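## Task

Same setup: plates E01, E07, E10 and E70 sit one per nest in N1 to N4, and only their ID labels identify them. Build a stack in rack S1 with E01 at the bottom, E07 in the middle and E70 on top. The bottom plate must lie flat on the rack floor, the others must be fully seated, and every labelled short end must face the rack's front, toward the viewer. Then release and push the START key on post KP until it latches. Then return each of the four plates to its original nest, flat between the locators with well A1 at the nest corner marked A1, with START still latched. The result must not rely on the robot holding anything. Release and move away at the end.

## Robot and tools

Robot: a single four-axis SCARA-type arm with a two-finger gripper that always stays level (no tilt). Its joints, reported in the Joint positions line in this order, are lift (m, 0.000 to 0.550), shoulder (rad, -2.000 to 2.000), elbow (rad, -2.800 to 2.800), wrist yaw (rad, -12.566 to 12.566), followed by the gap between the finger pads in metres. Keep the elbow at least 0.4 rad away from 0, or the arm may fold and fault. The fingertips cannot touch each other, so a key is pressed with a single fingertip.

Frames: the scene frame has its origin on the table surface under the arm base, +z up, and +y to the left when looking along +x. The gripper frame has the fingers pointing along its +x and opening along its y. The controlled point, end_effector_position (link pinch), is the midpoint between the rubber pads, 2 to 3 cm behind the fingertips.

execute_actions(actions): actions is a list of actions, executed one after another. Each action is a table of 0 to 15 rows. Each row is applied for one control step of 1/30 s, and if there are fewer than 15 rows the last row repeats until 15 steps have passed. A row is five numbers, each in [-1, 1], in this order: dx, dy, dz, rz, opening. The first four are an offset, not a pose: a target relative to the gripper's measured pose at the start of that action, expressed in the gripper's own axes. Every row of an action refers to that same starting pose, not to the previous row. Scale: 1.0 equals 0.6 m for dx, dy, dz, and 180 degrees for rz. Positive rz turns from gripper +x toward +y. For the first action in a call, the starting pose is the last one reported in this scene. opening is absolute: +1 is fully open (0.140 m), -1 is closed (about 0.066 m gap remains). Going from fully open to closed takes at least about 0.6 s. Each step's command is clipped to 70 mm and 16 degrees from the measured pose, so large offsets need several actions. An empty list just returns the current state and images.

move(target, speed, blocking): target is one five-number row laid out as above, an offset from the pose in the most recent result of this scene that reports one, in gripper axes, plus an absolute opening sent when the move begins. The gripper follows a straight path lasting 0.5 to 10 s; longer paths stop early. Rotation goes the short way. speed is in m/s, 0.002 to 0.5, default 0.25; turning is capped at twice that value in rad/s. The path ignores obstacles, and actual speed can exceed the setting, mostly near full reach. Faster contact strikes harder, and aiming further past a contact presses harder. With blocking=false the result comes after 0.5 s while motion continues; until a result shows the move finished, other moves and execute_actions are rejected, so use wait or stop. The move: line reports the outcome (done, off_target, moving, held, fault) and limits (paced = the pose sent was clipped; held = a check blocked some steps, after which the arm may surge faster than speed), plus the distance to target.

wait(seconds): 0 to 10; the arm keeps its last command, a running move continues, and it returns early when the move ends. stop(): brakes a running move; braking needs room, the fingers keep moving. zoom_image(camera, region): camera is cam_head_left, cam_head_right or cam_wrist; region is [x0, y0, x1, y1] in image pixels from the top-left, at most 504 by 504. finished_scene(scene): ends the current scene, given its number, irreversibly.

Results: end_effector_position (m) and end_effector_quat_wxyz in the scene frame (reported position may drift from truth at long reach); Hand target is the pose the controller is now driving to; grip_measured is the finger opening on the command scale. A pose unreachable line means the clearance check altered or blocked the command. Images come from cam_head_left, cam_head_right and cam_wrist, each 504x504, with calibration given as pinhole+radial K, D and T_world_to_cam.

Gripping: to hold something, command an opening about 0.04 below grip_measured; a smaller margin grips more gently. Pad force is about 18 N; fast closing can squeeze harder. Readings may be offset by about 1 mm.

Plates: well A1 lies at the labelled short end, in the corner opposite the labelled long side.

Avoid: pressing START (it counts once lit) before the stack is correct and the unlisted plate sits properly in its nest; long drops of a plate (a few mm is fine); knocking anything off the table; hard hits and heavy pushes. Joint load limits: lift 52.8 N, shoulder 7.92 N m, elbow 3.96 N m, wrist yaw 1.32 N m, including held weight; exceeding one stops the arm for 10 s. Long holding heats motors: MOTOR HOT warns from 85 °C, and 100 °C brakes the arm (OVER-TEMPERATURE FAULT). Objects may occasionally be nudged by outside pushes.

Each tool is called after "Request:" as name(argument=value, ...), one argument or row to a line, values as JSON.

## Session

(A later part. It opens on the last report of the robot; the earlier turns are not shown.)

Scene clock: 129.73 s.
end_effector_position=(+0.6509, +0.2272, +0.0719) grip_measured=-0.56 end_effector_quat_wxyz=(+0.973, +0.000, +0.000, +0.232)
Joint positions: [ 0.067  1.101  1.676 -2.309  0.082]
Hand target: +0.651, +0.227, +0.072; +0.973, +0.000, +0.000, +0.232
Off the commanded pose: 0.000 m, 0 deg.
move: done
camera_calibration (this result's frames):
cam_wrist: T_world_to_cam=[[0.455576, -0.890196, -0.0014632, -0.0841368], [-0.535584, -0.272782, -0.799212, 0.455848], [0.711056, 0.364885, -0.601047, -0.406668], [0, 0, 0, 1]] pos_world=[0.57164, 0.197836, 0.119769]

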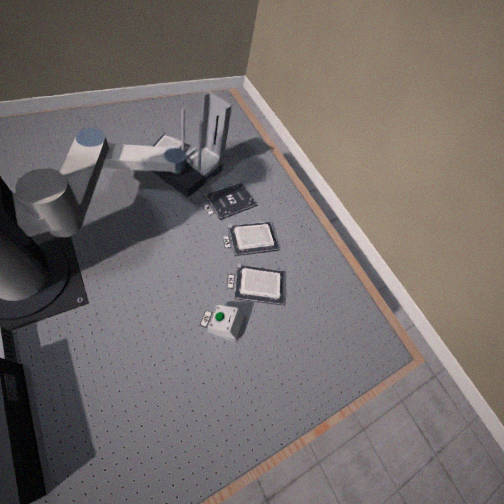

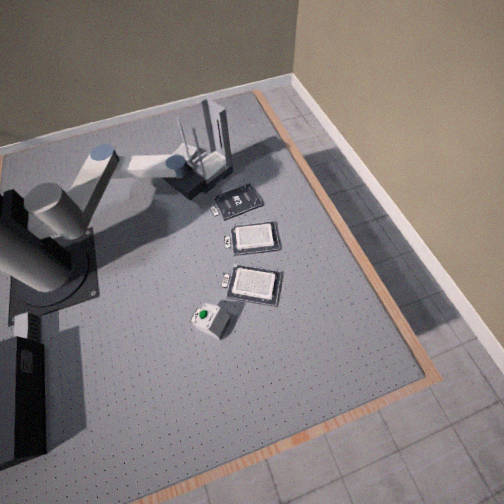

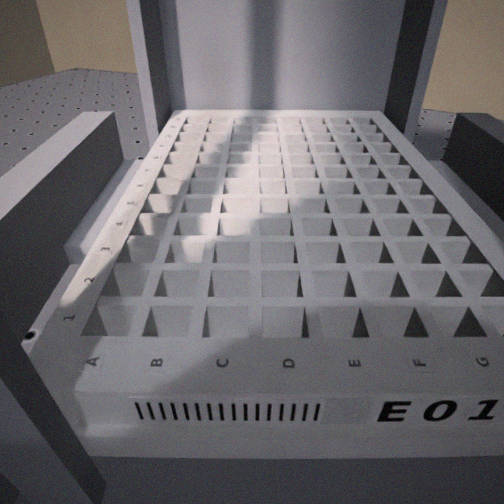

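Request:
move(
  target=[0, 0, -0.0098, 0, -0.6],
  speed=0.012,
)

Request:
execute_actions(
  actions=[
    [[0,0,-0.001,0,-0.6]],
    [[0,0,-0.001,0,-0.6]],
    [[0,0,-0.001,0,-0.6]],
  ],
)

Scene clock: 132.47 s.
end_effector_position=(+0.6509, +0.2272, +0.0660) grip_measured=-0.56 end_effector_quat_wxyz=(+0.973, +0.000, +0.000, +0.232)
Joint positions: [ 0.061  1.101  1.676 -2.309  0.082]
Hand target: +0.651, +0.227, +0.066; +0.973, +0.000, +0.000, +0.232
Off the commanded pose: 0.000 m, 0 deg.
move: done
camera_calibration (this result's frames):
cam_wrist: T_world_to_cam=[[0.455575, -0.890196, -0.0014632, -0.0841451], [-0.535584, -0.272782, -0.799212, 0.451138], [0.711057, 0.364885, -0.601047, -0.41021], [0, 0, 0, 1]] pos_world=[0.571639, 0.197836, 0.113877]

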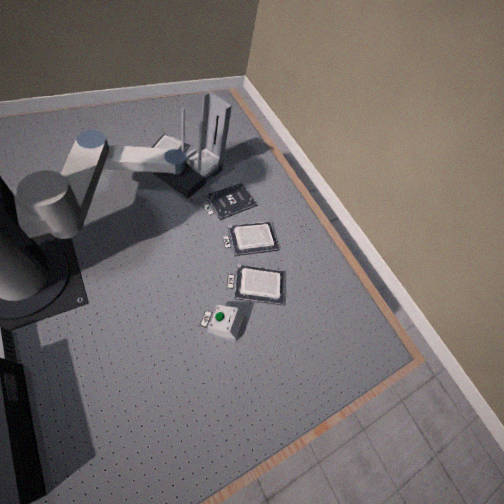

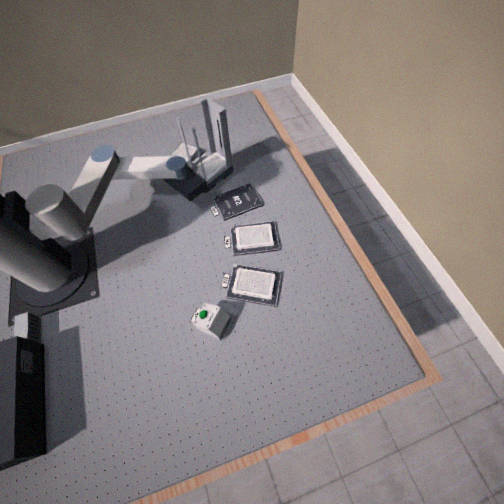

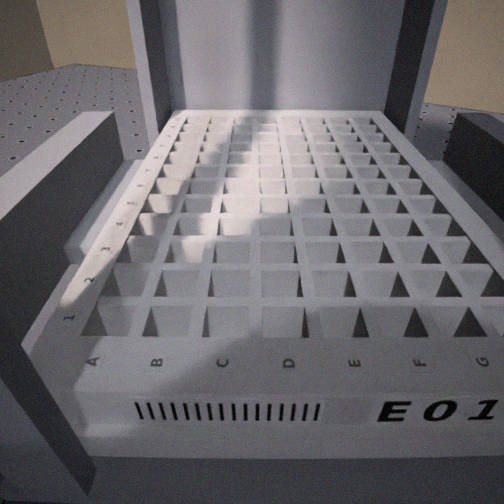

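Scene clock: 133.97 s.
end_effector_position=(+0.6509, +0.2272, +0.0641) grip_measured=-0.56 end_effector_quat_wxyz=(+0.973, +0.000, +0.000, +0.232)
Joint positions: [ 0.059  1.101  1.676 -2.309  0.082]
Hand target: +0.651, +0.227, +0.064; +0.973, +0.000, +0.000, +0.232
Off the commanded pose: 0.000 m, 0 deg.
camera_calibration (this result's frames):
cam_wrist: T_world_to_cam=[[0.455574, -0.890197, -0.0014632, -0.0841473], [-0.535584, -0.272781, -0.799212, 0.449651], [0.711057, 0.364884, -0.601047, -0.411328], [0, 0, 0, 1]] pos_world=[0.571639, 0.197836, 0.112016]

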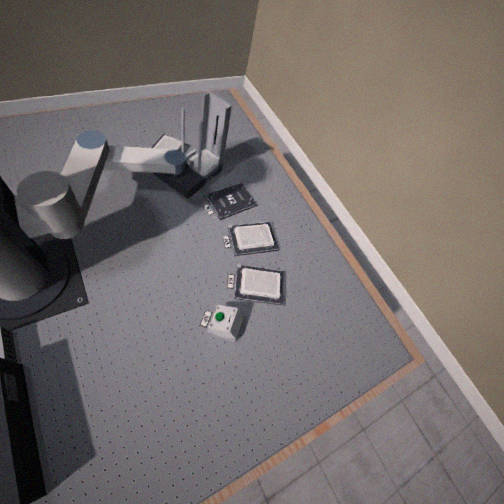

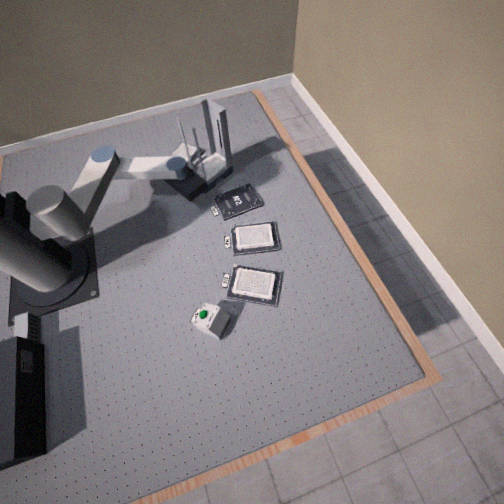

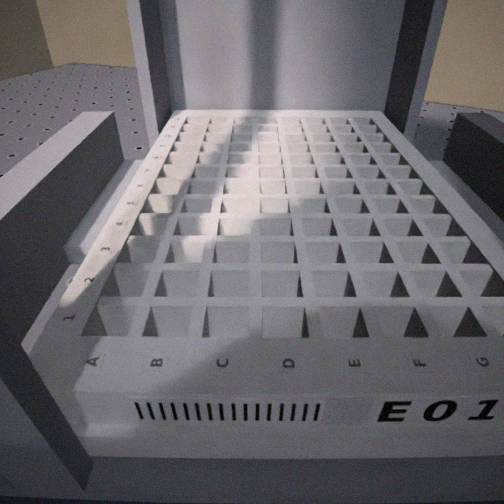

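Request:
execute_actions(
  actions=[
    [[0,0,-0.001,0,-0.6]],
    [[0,0,-0.001,0,-0.6]],
  ],
)

Scene clock: 139.33 s.
end_effector_position=(+0.6509, +0.2272, +0.0629) grip_measured=-0.56 end_effector_quat_wxyz=(+0.973, +0.000, +0.000, +0.232)
Joint positions: [ 0.058  1.101  1.676 -2.309  0.082]
Hand target: +0.651, +0.227, +0.063; +0.973, +0.000, +0.000, +0.232
Off the commanded pose: 0.000 m, 0 deg.
camera_calibration (this result's frames):
cam_wrist: T_world_to_cam=[[0.455573, -0.890197, -0.0014632, -0.084149], [-0.535584, -0.272781, -0.799212, 0.448659], [0.711057, 0.364884, -0.601047, -0.412075], [0, 0, 0, 1]] pos_world=[0.571639, 0.197836, 0.110774]

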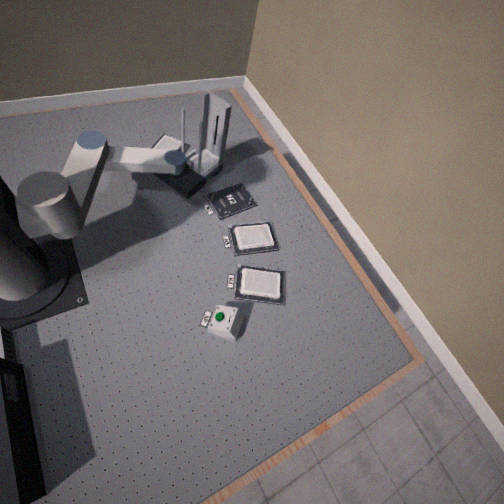

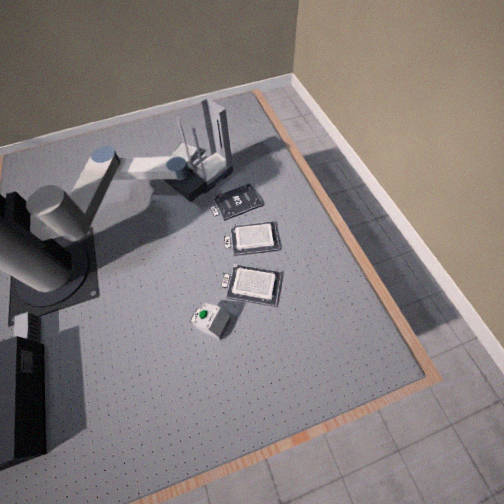

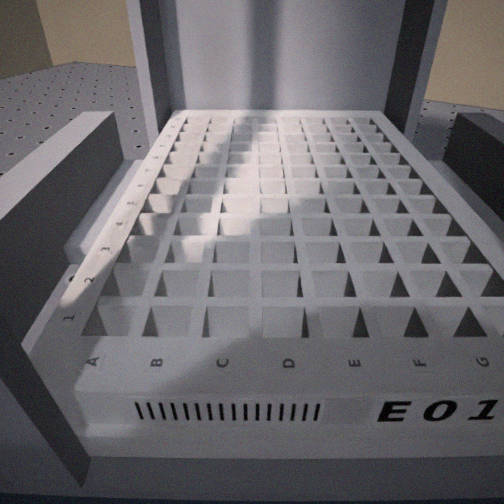

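Request:
execute_actions(
  actions=[
    [[0,0,-0.001,0,-0.6]],
    [[0,0,-0.001,0,-0.6]],
    [[0,0,-0.001,0,-0.6]],
  ],
)

Scene clock: 142.87 s.
end_effector_position=(+0.6509, +0.2272, +0.0624) grip_measured=-0.56 end_effector_quat_wxyz=(+0.973, +0.000, +0.000, +0.232)
Joint positions: [ 0.057  1.101  1.676 -2.309  0.082]
Hand target: +0.651, +0.227, +0.062; +0.973, +0.000, +0.000, +0.232
Off the commanded pose: 0.001 m, 0 deg.
camera_calibration (this result's frames):
cam_wrist: T_world_to_cam=[[0.455615, -0.890175, -0.0014632, -0.0841799], [-0.535571, -0.272806, -0.799212, 0.448235], [0.71104, 0.364917, -0.601047, -0.412374], [0, 0, 0, 1]] pos_world=[0.57163, 0.197829, 0.110255]

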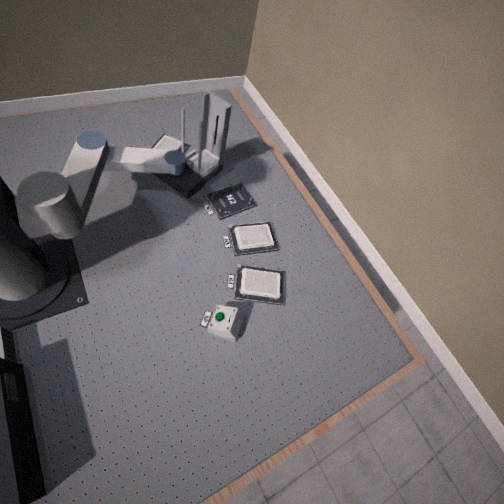

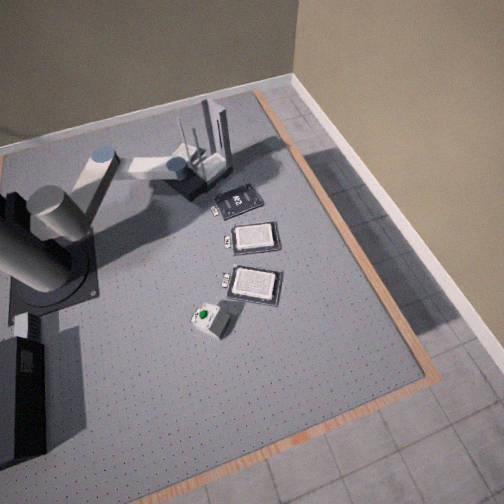

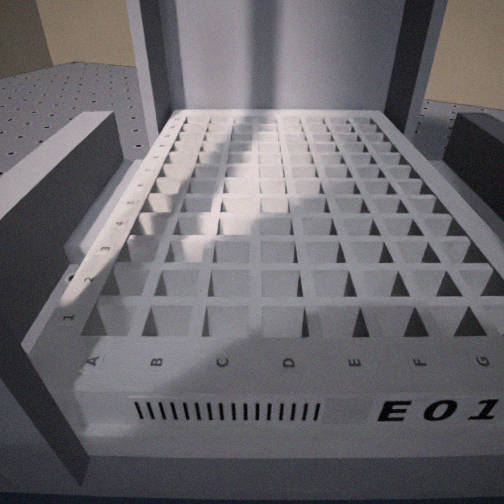

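Request:
execute_actions(
  actions=[
    [[0,0,0.0003,0,0.15]],
    [[0,0,0,0,0.15]],
  ],
)

Request:
move(
  target=[-0.19, 0, 0, 0, 0.15],
  speed=0.15,
)

Scene clock: 146.47 s.
end_effector_position=(+0.6509, +0.2272, +0.0626) grip_measured=+0.15 end_effector_quat_wxyz=(+0.973, +0.000, +0.000, +0.232)
Joint positions: [ 0.058  1.101  1.676 -2.309  0.109]
Hand target: +0.651, +0.227, +0.063; +0.973, +0.000, +0.000, +0.232
Off the commanded pose: 0.000 m, 0 deg.
camera_calibration (this result's frames):
cam_wrist: T_world_to_cam=[[0.455636, -0.890165, -0.0014632, -0.0841915], [-0.535565, -0.272818, -0.799212, 0.448431], [0.711032, 0.364934, -0.601047, -0.412225], [0, 0, 0, 1]] pos_world=[0.57163, 0.197831, 0.110501]

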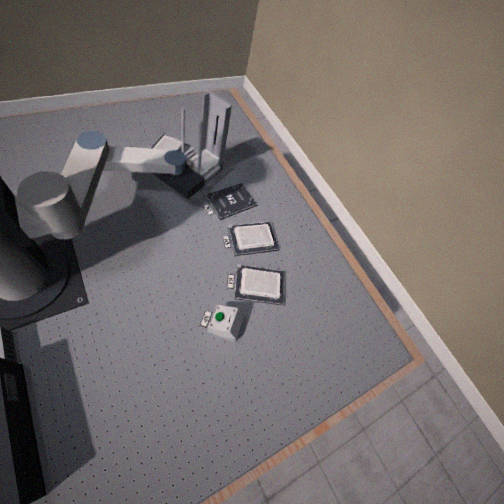

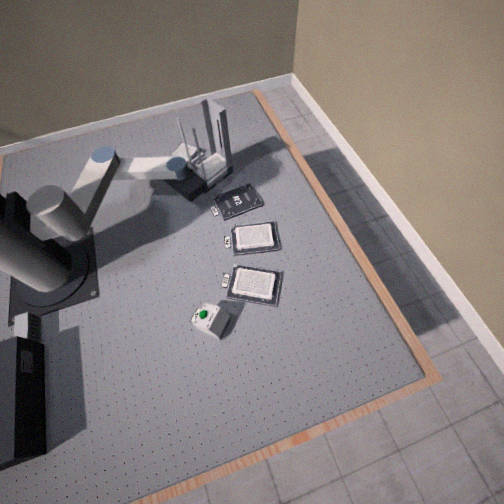

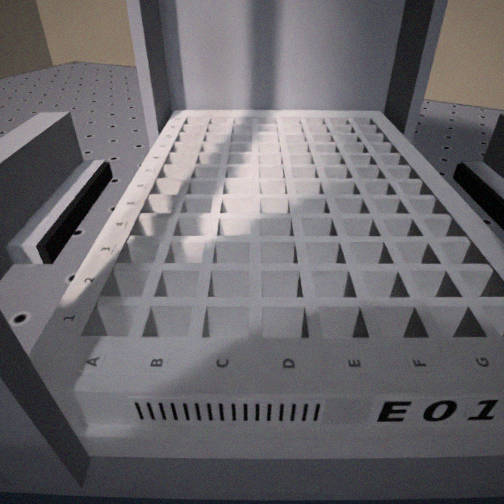

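Scene clock: 147.57 s.
end_effector_position=(+0.5491, +0.1757, +0.0626) grip_measured=+0.15 end_effector_quat_wxyz=(+0.973, +0.000, +0.000, +0.232)
Joint positions: [ 0.058  1.322  1.098 -1.952  0.109]
Hand target: +0.549, +0.176, +0.063; +0.973, +0.000, +0.000, +0.232
Off the commanded pose: 0.000 m, 0 deg.
move: done
camera_calibration (this result's frames):
cam_wrist: T_world_to_cam=[[0.455287, -0.890344, -0.0014632, -0.0834518], [-0.535672, -0.272608, -0.799212, 0.379887], [0.711175, 0.364655, -0.601047, -0.321085], [0, 0, 0, 1]] pos_world=[0.469837, 0.146345, 0.110501]

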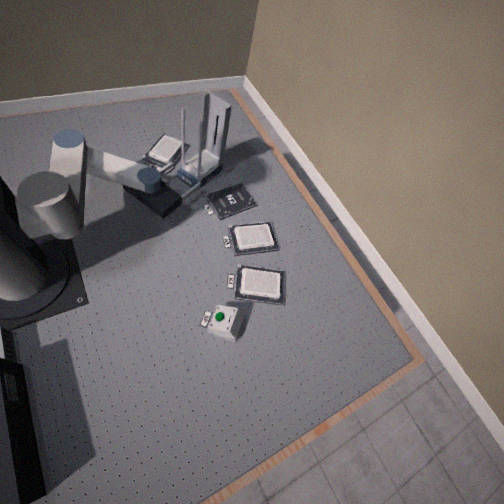

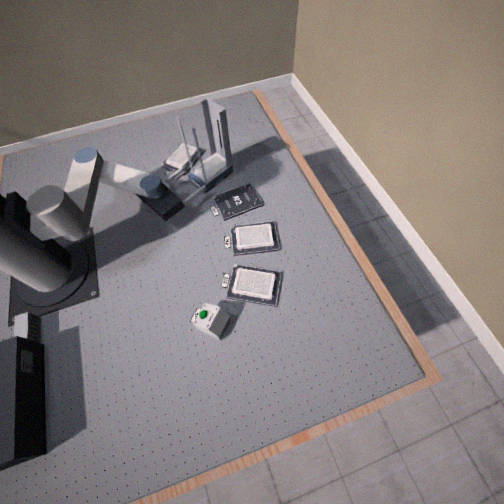

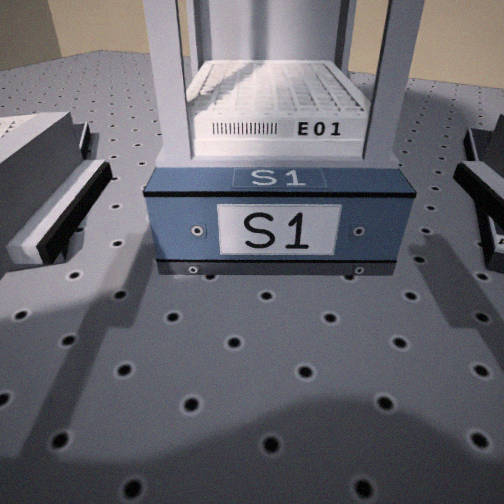

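Request:
move(
  target=[-0.0484, 0.2058, 0.0625, 0.09, 0.15],
  speed=0.2,
)

Scene clock: 160.00 s.
end_effector_position=(+0.4675, +0.2729, +0.1002) grip_measured=+0.15 end_effector_quat_wxyz=(+0.930, +0.000, +0.000, +0.367)
Joint positions: [ 0.095  1.669  1.037 -1.956  0.109]
Hand target: +0.468, +0.273, +0.100; +0.931, +0.000, +0.000, +0.366
Off the commanded pose: 0.000 m, 0 deg.
move: done
camera_calibration (this result's frames):
cam_wrist: T_world_to_cam=[[0.686066, -0.727538, -0.0014632, -0.111982], [-0.438088, -0.411508, -0.799212, 0.384973], [0.580855, 0.548953, -0.601047, -0.265277], [0, 0, 0, 1]] pos_world=[0.399567, 0.222574, 0.148067]

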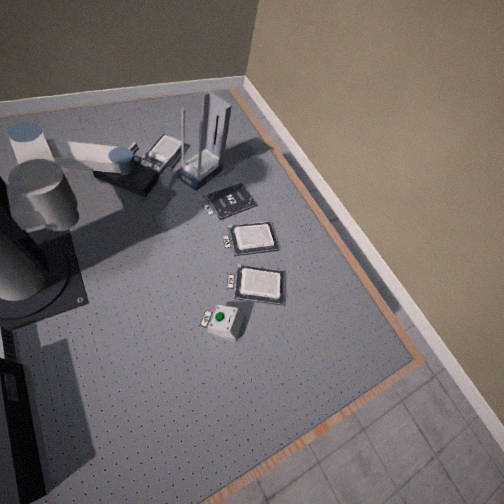

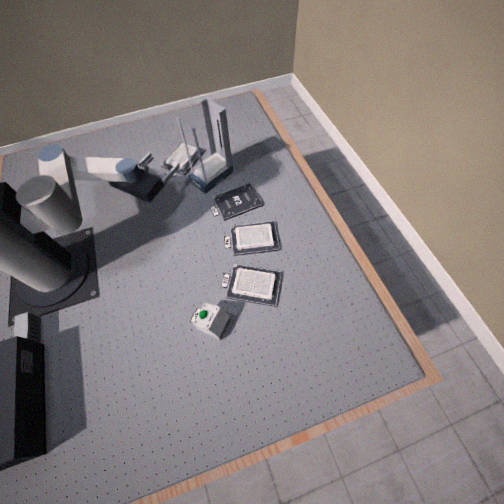

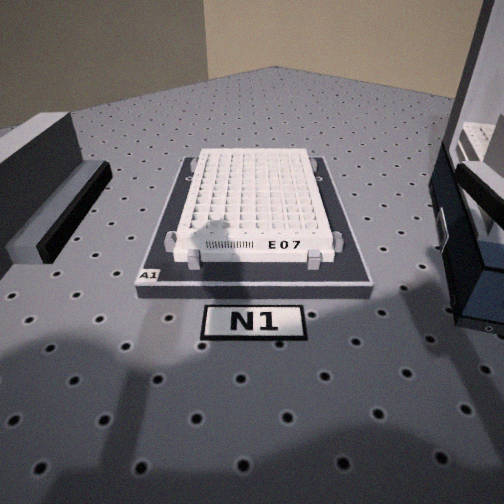

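Request:
zoom_image(
  camera="cam_wrist",
  region=[126, 130, 378, 310],
)

Region (126, 130, 378, 310) of cam_wrist's 504x504 image, scaled by 2.000, with more detail than that image has; it fills the top 360 rows of this view, and the rest is white.

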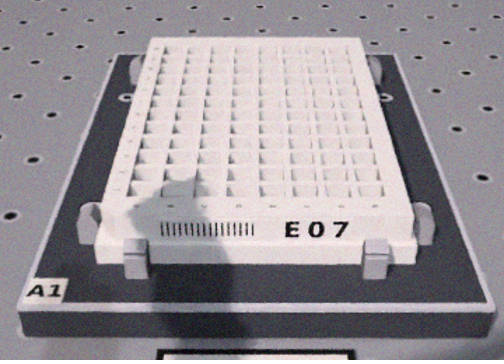

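Request:
move(
  target=[0.2162, 0.015, -0.0803, 0.0019, 0.15],
  speed=0.15,
)

Scene clock: 169.43 s.
end_effector_position=(+0.5562, +0.3681, +0.0519) grip_measured=+0.15 end_effector_quat_wxyz=(+0.929, +0.000, +0.000, +0.369)
Joint positions: [ 0.047  1.429  1.69  -2.363  0.109]
Hand target: +0.556, +0.368, +0.052; +0.929, +0.000, +0.000, +0.369
Off the commanded pose: 0.000 m, 0 deg.
move: done
camera_calibration (this result's frames):
cam_wrist: T_world_to_cam=[[0.690641, -0.723197, -0.0014632, -0.107799], [-0.435484, -0.414263, -0.799212, 0.424], [0.577381, 0.552606, -0.601047, -0.397452], [0, 0, 0, 1]] pos_world=[0.488577, 0.317322, 0.0998208]

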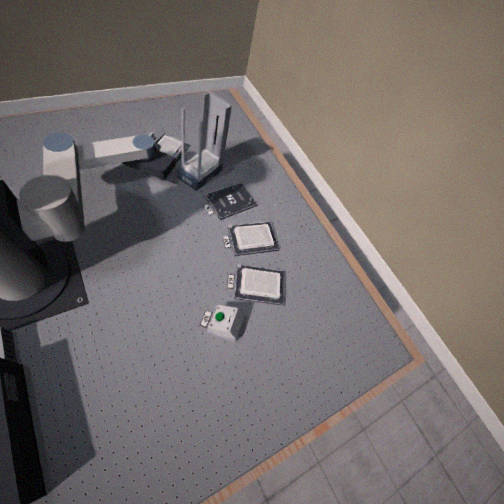

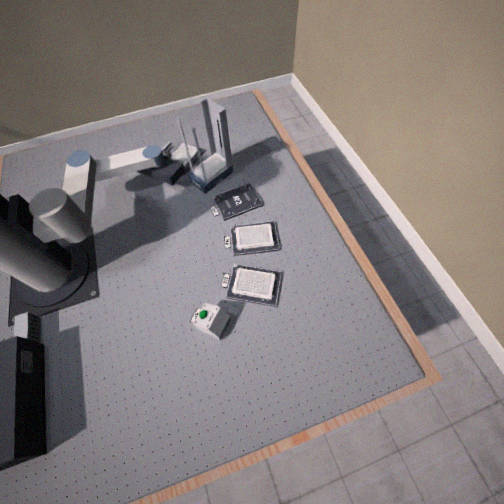

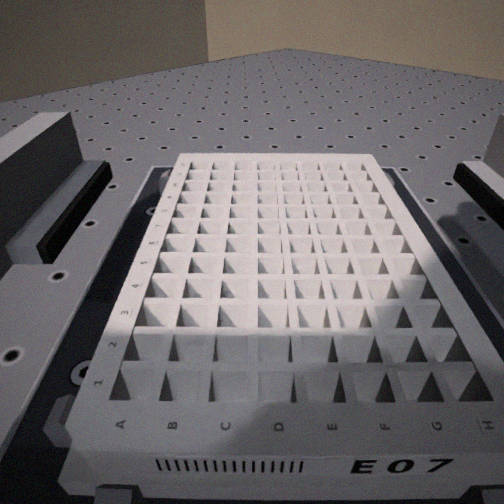

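Request:
move(
  target=[0, 0, -0.0307, 0, 0.15],
  speed=0.04,
)

Scene clock: 171.80 s.
end_effector_position=(+0.5562, +0.3681, +0.0334) grip_measured=+0.15 end_effector_quat_wxyz=(+0.929, +0.000, +0.000, +0.369)
Joint positions: [ 0.028  1.429  1.69  -2.363  0.109]
Hand target: +0.556, +0.368, +0.034; +0.929, +0.000, +0.000, +0.369
Off the commanded pose: 0.000 m, 0 deg.
move: done
camera_calibration (this result's frames):
cam_wrist: T_world_to_cam=[[0.690639, -0.723198, -0.0014632, -0.107825], [-0.435485, -0.414262, -0.799212, 0.409225], [0.577383, 0.552604, -0.601047, -0.408564], [0, 0, 0, 1]] pos_world=[0.488577, 0.317321, 0.081334]

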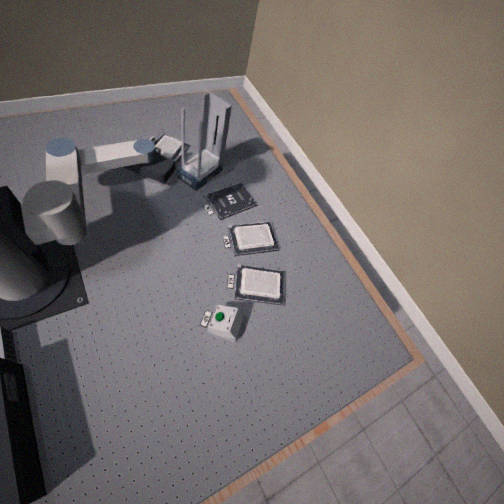

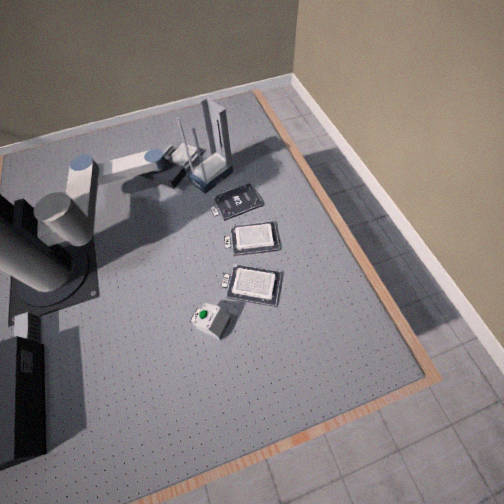

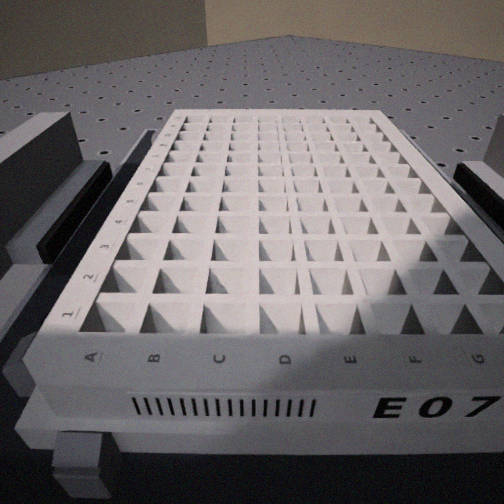

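Request:
execute_actions(
  actions=[
    [[0.001,0.0007,0.0001,0,0.15]],
  ],
)

Scene clock: 174.30 s.
end_effector_position=(+0.5563, +0.3689, +0.0334) grip_measured=+0.15 end_effector_quat_wxyz=(+0.929, +0.000, +0.000, +0.370)
Joint positions: [ 0.028  1.429  1.694 -2.366  0.109]
Hand target: +0.556, +0.369, +0.033; +0.929, +0.000, +0.000, +0.369
Off the commanded pose: 0.000 m, 0 deg.
camera_calibration (this result's frames):
cam_wrist: T_world_to_cam=[[0.690842, -0.723004, -0.0014632, -0.107524], [-0.435368, -0.414384, -0.799212, 0.409569], [0.577228, 0.552766, -0.601047, -0.409019], [0, 0, 0, 1]] pos_world=[0.488693, 0.318071, 0.0813357]

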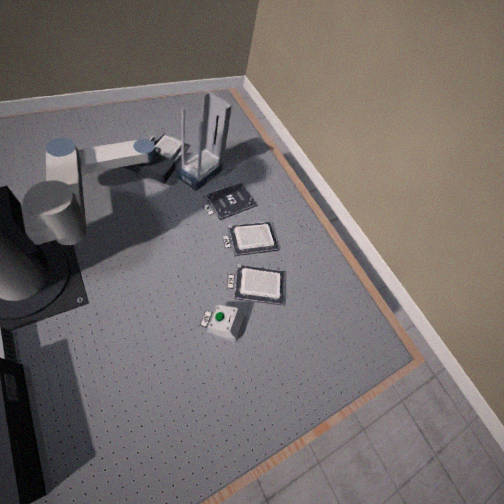

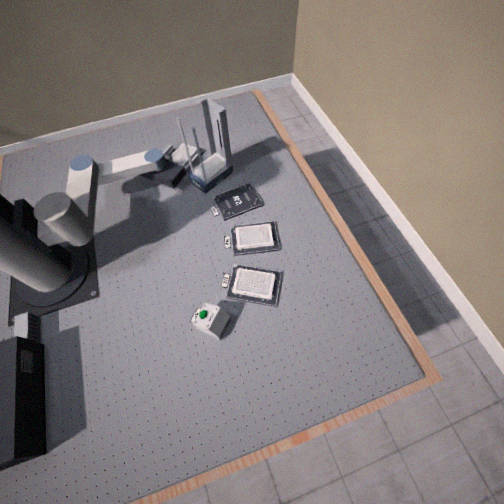

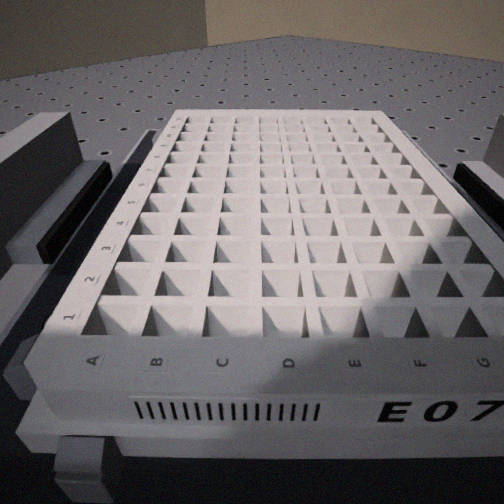

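Request:
execute_actions(
  actions=[
    [[0,-0.0006,0.0001,-0.0019,0.15]],
  ],
)

Scene clock: 177.87 s.
end_effector_position=(+0.5565, +0.3686, +0.0334) grip_measured=+0.15 end_effector_quat_wxyz=(+0.930, +0.000, +0.000, +0.367)
Joint positions: [ 0.028  1.43   1.694 -2.373  0.109]
Hand target: +0.557, +0.369, +0.033; +0.930, +0.000, +0.000, +0.367
Off the commanded pose: 0.000 m, 0 deg.
camera_calibration (this result's frames):
cam_wrist: T_world_to_cam=[[0.686611, -0.727024, -0.0014632, -0.10404], [-0.437779, -0.411836, -0.799212, 0.40997], [0.580444, 0.549388, -0.601047, -0.40956], [0, 0, 0, 1]] pos_world=[0.488637, 0.318208, 0.0813358]

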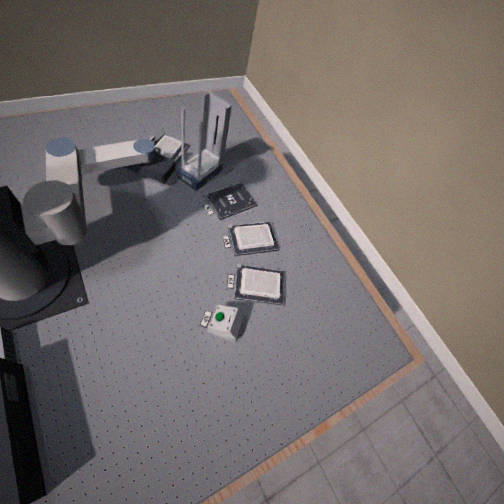

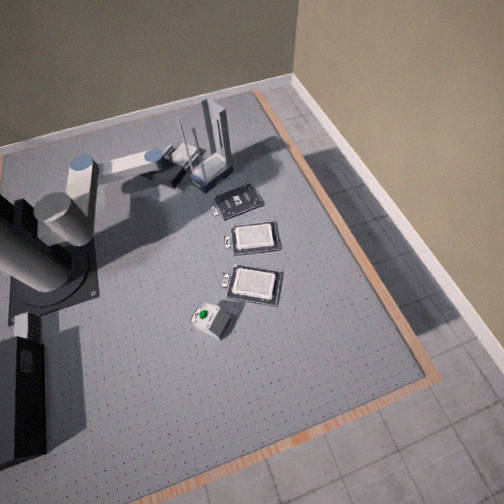

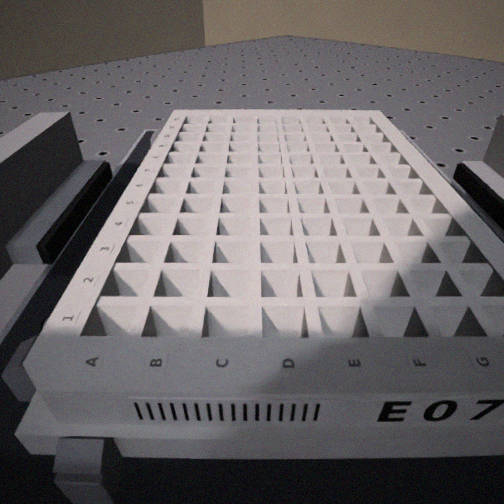

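Request:
execute_actions(
  actions=[
    [[0,0,0,0,-0.45]],
    [[0,0,0,0,-0.6]],
  ],
)

Scene clock: 180.30 s.
end_effector_position=(+0.5565, +0.3686, +0.0335) grip_measured=-0.56 end_effector_quat_wxyz=(+0.930, +0.000, +0.000, +0.367)
Joint positions: [ 0.029  1.43   1.694 -2.373  0.082]
Hand target: +0.556, +0.369, +0.033; +0.930, +0.000, +0.000, +0.367
Off the commanded pose: 0.000 m, 0 deg.
camera_calibration (this result's frames):
cam_wrist: T_world_to_cam=[[0.686561, -0.727071, -0.0014632, -0.104009], [-0.437808, -0.411806, -0.799212, 0.410037], [0.580481, 0.549349, -0.601047, -0.409516], [0, 0, 0, 1]] pos_world=[0.488642, 0.318201, 0.0814159]

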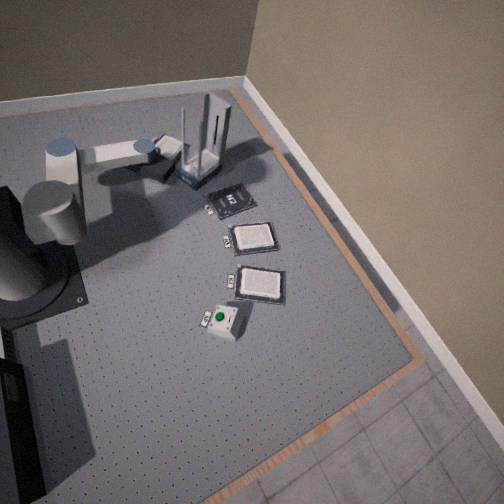

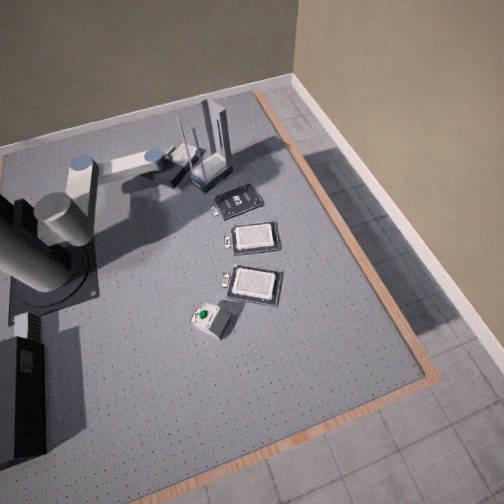

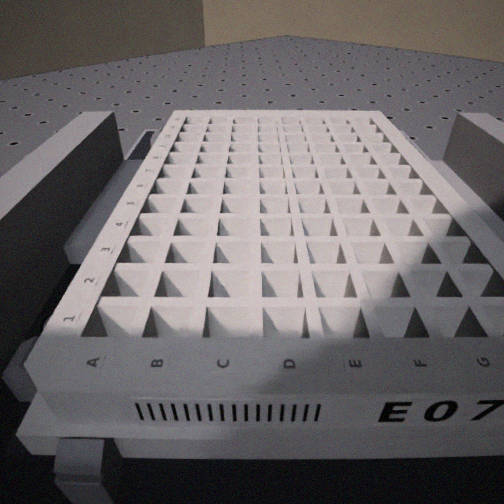

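Request:
move(
  target=[0, 0, 0.4908, 0, -0.6],
  speed=0.25,
)

Scene clock: 183.77 s.
end_effector_position=(+0.5565, +0.3686, +0.3281) grip_measured=-0.56 end_effector_quat_wxyz=(+0.930, +0.000, +0.000, +0.367)
Joint positions: [ 0.323  1.43   1.694 -2.373  0.082]
Hand target: +0.557, +0.369, +0.328; +0.930, +0.000, +0.000, +0.367
Off the commanded pose: 0.000 m, 0 deg.
move: done
camera_calibration (this result's frames):
cam_wrist: T_world_to_cam=[[0.686593, -0.72704, -0.0014632, -0.103591], [-0.437789, -0.411826, -0.799212, 0.645433], [0.580457, 0.549374, -0.601047, -0.232488], [0, 0, 0, 1]] pos_world=[0.488637, 0.318214, 0.37595]

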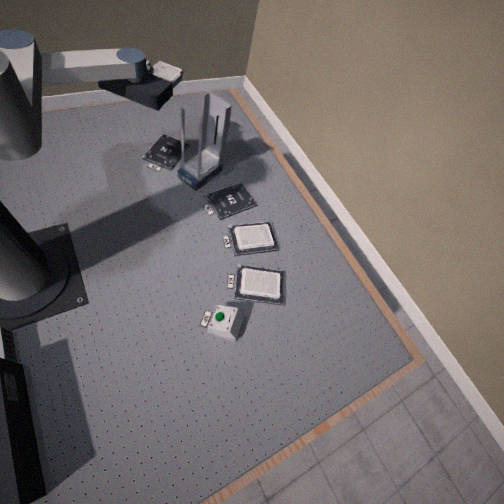

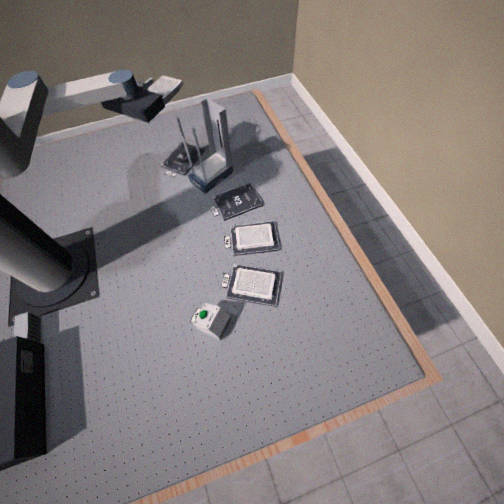

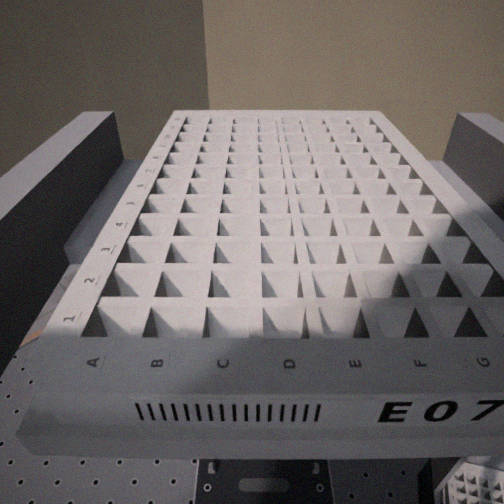

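Request:
move(
  target=[-0.04595, -0.27962, 0, -0.09031, -0.6],
  speed=0.2,
)

Scene clock: 190.60 s.
end_effector_position=(+0.6510, +0.2271, +0.3281) grip_measured=-0.56 end_effector_quat_wxyz=(+0.973, +0.000, +0.000, +0.231)
Joint positions: [ 0.323  1.101  1.676 -2.31   0.082]
Hand target: +0.651, +0.227, +0.328; +0.973, +0.000, +0.000, +0.232
Off the commanded pose: 0.000 m, 0 deg.
move: done
camera_calibration (this result's frames):
cam_wrist: T_world_to_cam=[[0.45523, -0.890373, -0.0014632, -0.0836318], [-0.535689, -0.272574, -0.799212, 0.660614], [0.711198, 0.364609, -0.601047, -0.252723], [0, 0, 0, 1]] pos_world=[0.571692, 0.197748, 0.37595]

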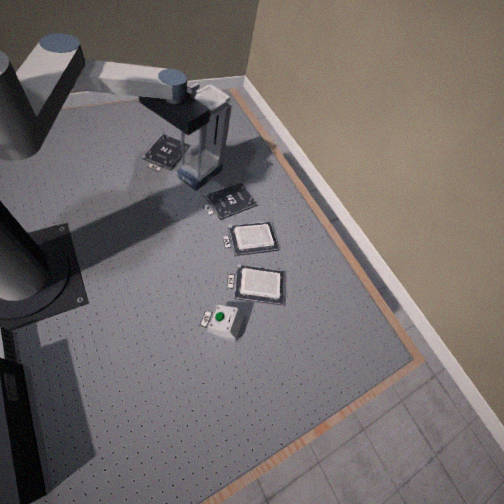

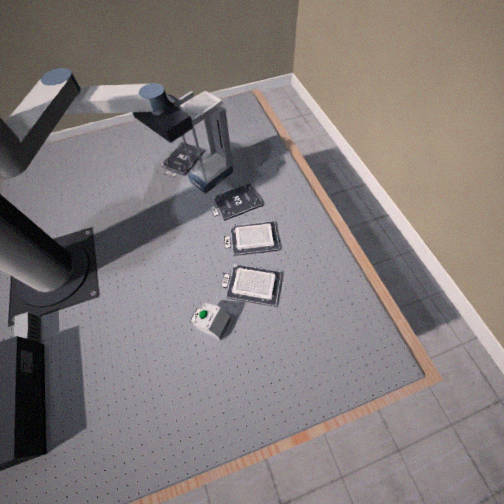

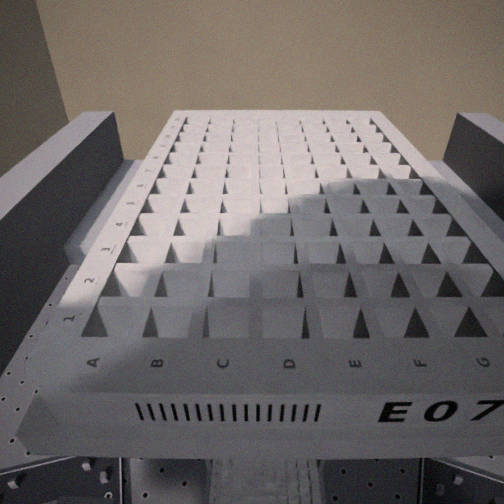

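Request:
move(
  target=[0.0003, 0.0002, -0.4102, 0.0001, -0.6],
  speed=0.15,
)

Request:
move(
  target=[0, 0, -0.0075, 0, -0.6],
  speed=0.012,
)

Scene clock: 195.27 s.
end_effector_position=(+0.6510, +0.2274, +0.0819) grip_measured=-0.56 end_effector_quat_wxyz=(+0.973, +0.000, +0.000, +0.232)
Joint positions: [ 0.077  1.101  1.677 -2.31   0.082]
Hand target: +0.651, +0.227, +0.082; +0.973, +0.000, +0.000, +0.232
Off the commanded pose: 0.000 m, 0 deg.
move: done
camera_calibration (this result's frames):
cam_wrist: T_world_to_cam=[[0.455772, -0.890095, -0.0014632, -0.0842106], [-0.535523, -0.2729, -0.799212, 0.463911], [0.710976, 0.365042, -0.601047, -0.400784], [0, 0, 0, 1]] pos_world=[0.571764, 0.197949, 0.12975]

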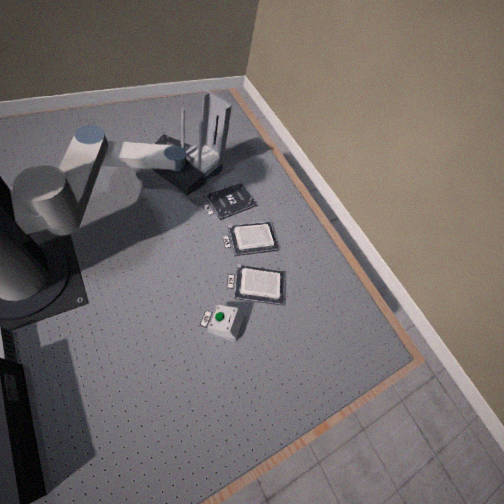

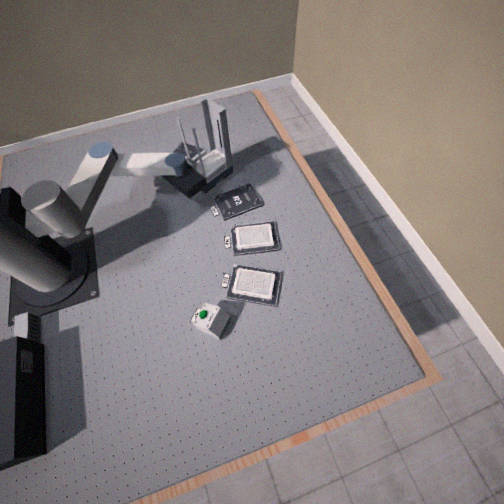

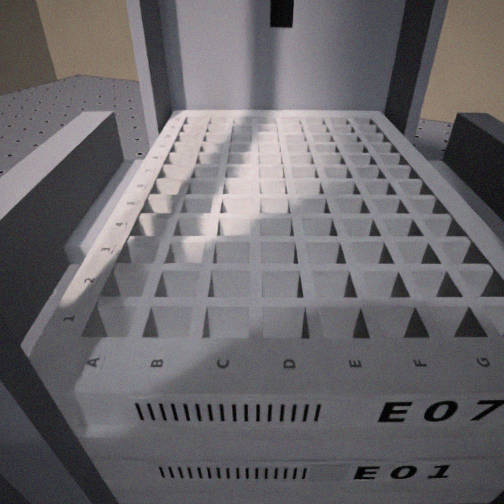

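Scene clock: 195.97 s.
end_effector_position=(+0.6510, +0.2274, +0.0774) grip_measured=-0.56 end_effector_quat_wxyz=(+0.973, +0.000, +0.000, +0.232)
Joint positions: [ 0.072  1.101  1.677 -2.31   0.082]
Hand target: +0.651, +0.227, +0.077; +0.973, +0.000, +0.000, +0.232
Off the commanded pose: 0.000 m, 0 deg.
move: done
camera_calibration (this result's frames):
cam_wrist: T_world_to_cam=[[0.455778, -0.890092, -0.0014632, -0.0842182], [-0.535521, -0.272904, -0.799212, 0.460317], [0.710973, 0.365047, -0.601047, -0.403486], [0, 0, 0, 1]] pos_world=[0.571762, 0.197952, 0.125253]

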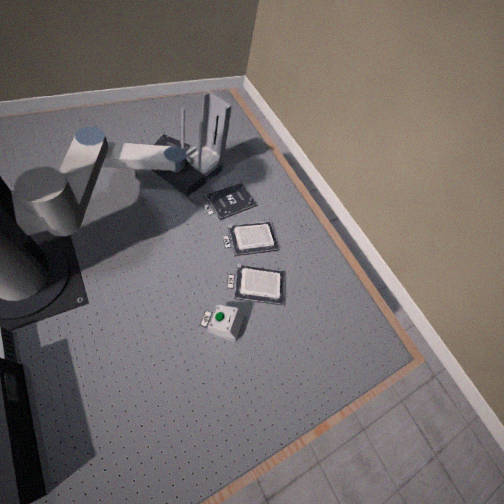

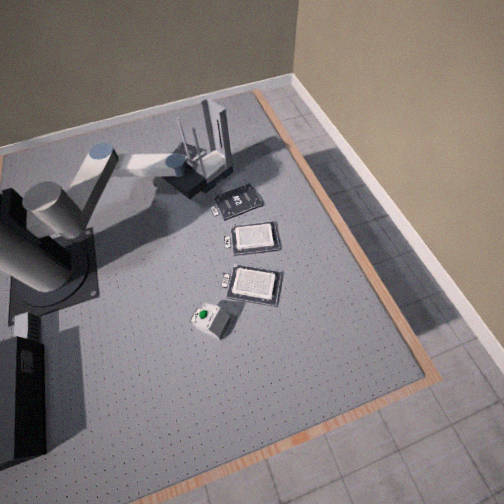

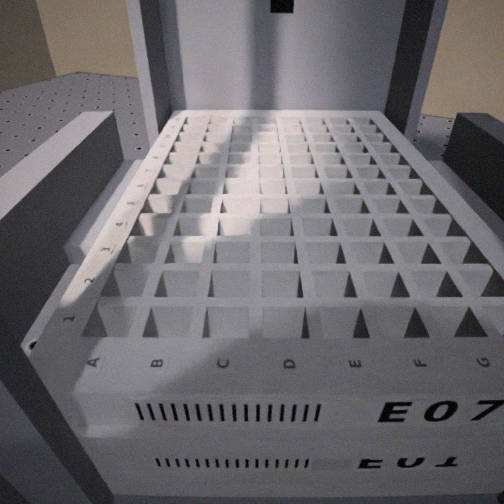

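Request:
execute_actions(
  actions=[
    [[0,0,-0.001,0,-0.6]],
    [[0,0,-0.001,0,-0.6]],
    [[0,0,-0.001,0,-0.6]],
    [[0,0,-0.001,0,-0.6]],
  ],
)

Scene clock: 200.50 s.
end_effector_position=(+0.6510, +0.2274, +0.0754) grip_measured=-0.56 end_effector_quat_wxyz=(+0.973, +0.000, +0.000, +0.232)
Joint positions: [ 0.07   1.101  1.677 -2.31   0.082]
Hand target: +0.651, +0.227, +0.075; +0.973, +0.000, +0.000, +0.232
Off the commanded pose: 0.000 m, 0 deg.
camera_calibration (this result's frames):
cam_wrist: T_world_to_cam=[[0.455827, -0.890067, -0.0014632, -0.0842565], [-0.535507, -0.272933, -0.799212, 0.458708], [0.710953, 0.365086, -0.601047, -0.404676], [0, 0, 0, 1]] pos_world=[0.571753, 0.197944, 0.123253]

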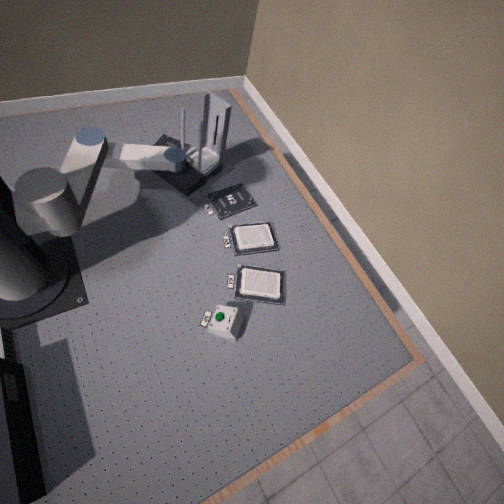

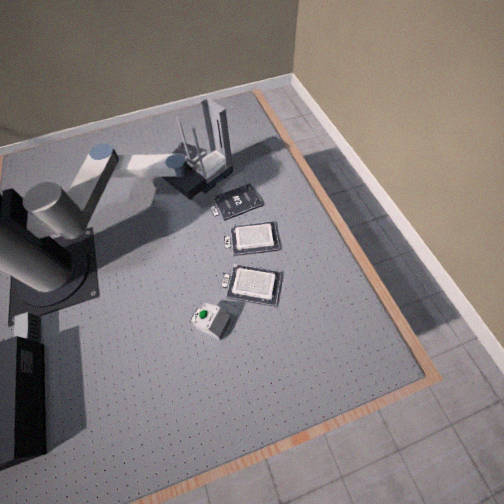

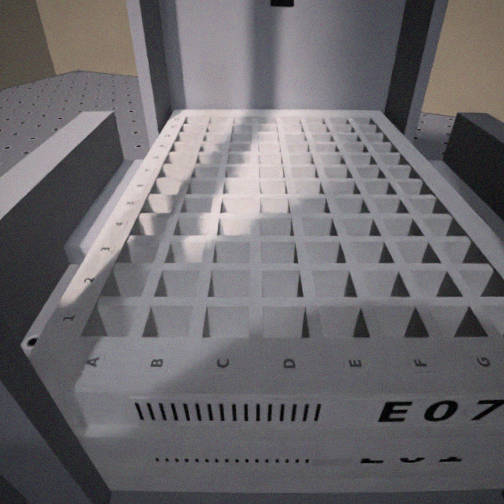

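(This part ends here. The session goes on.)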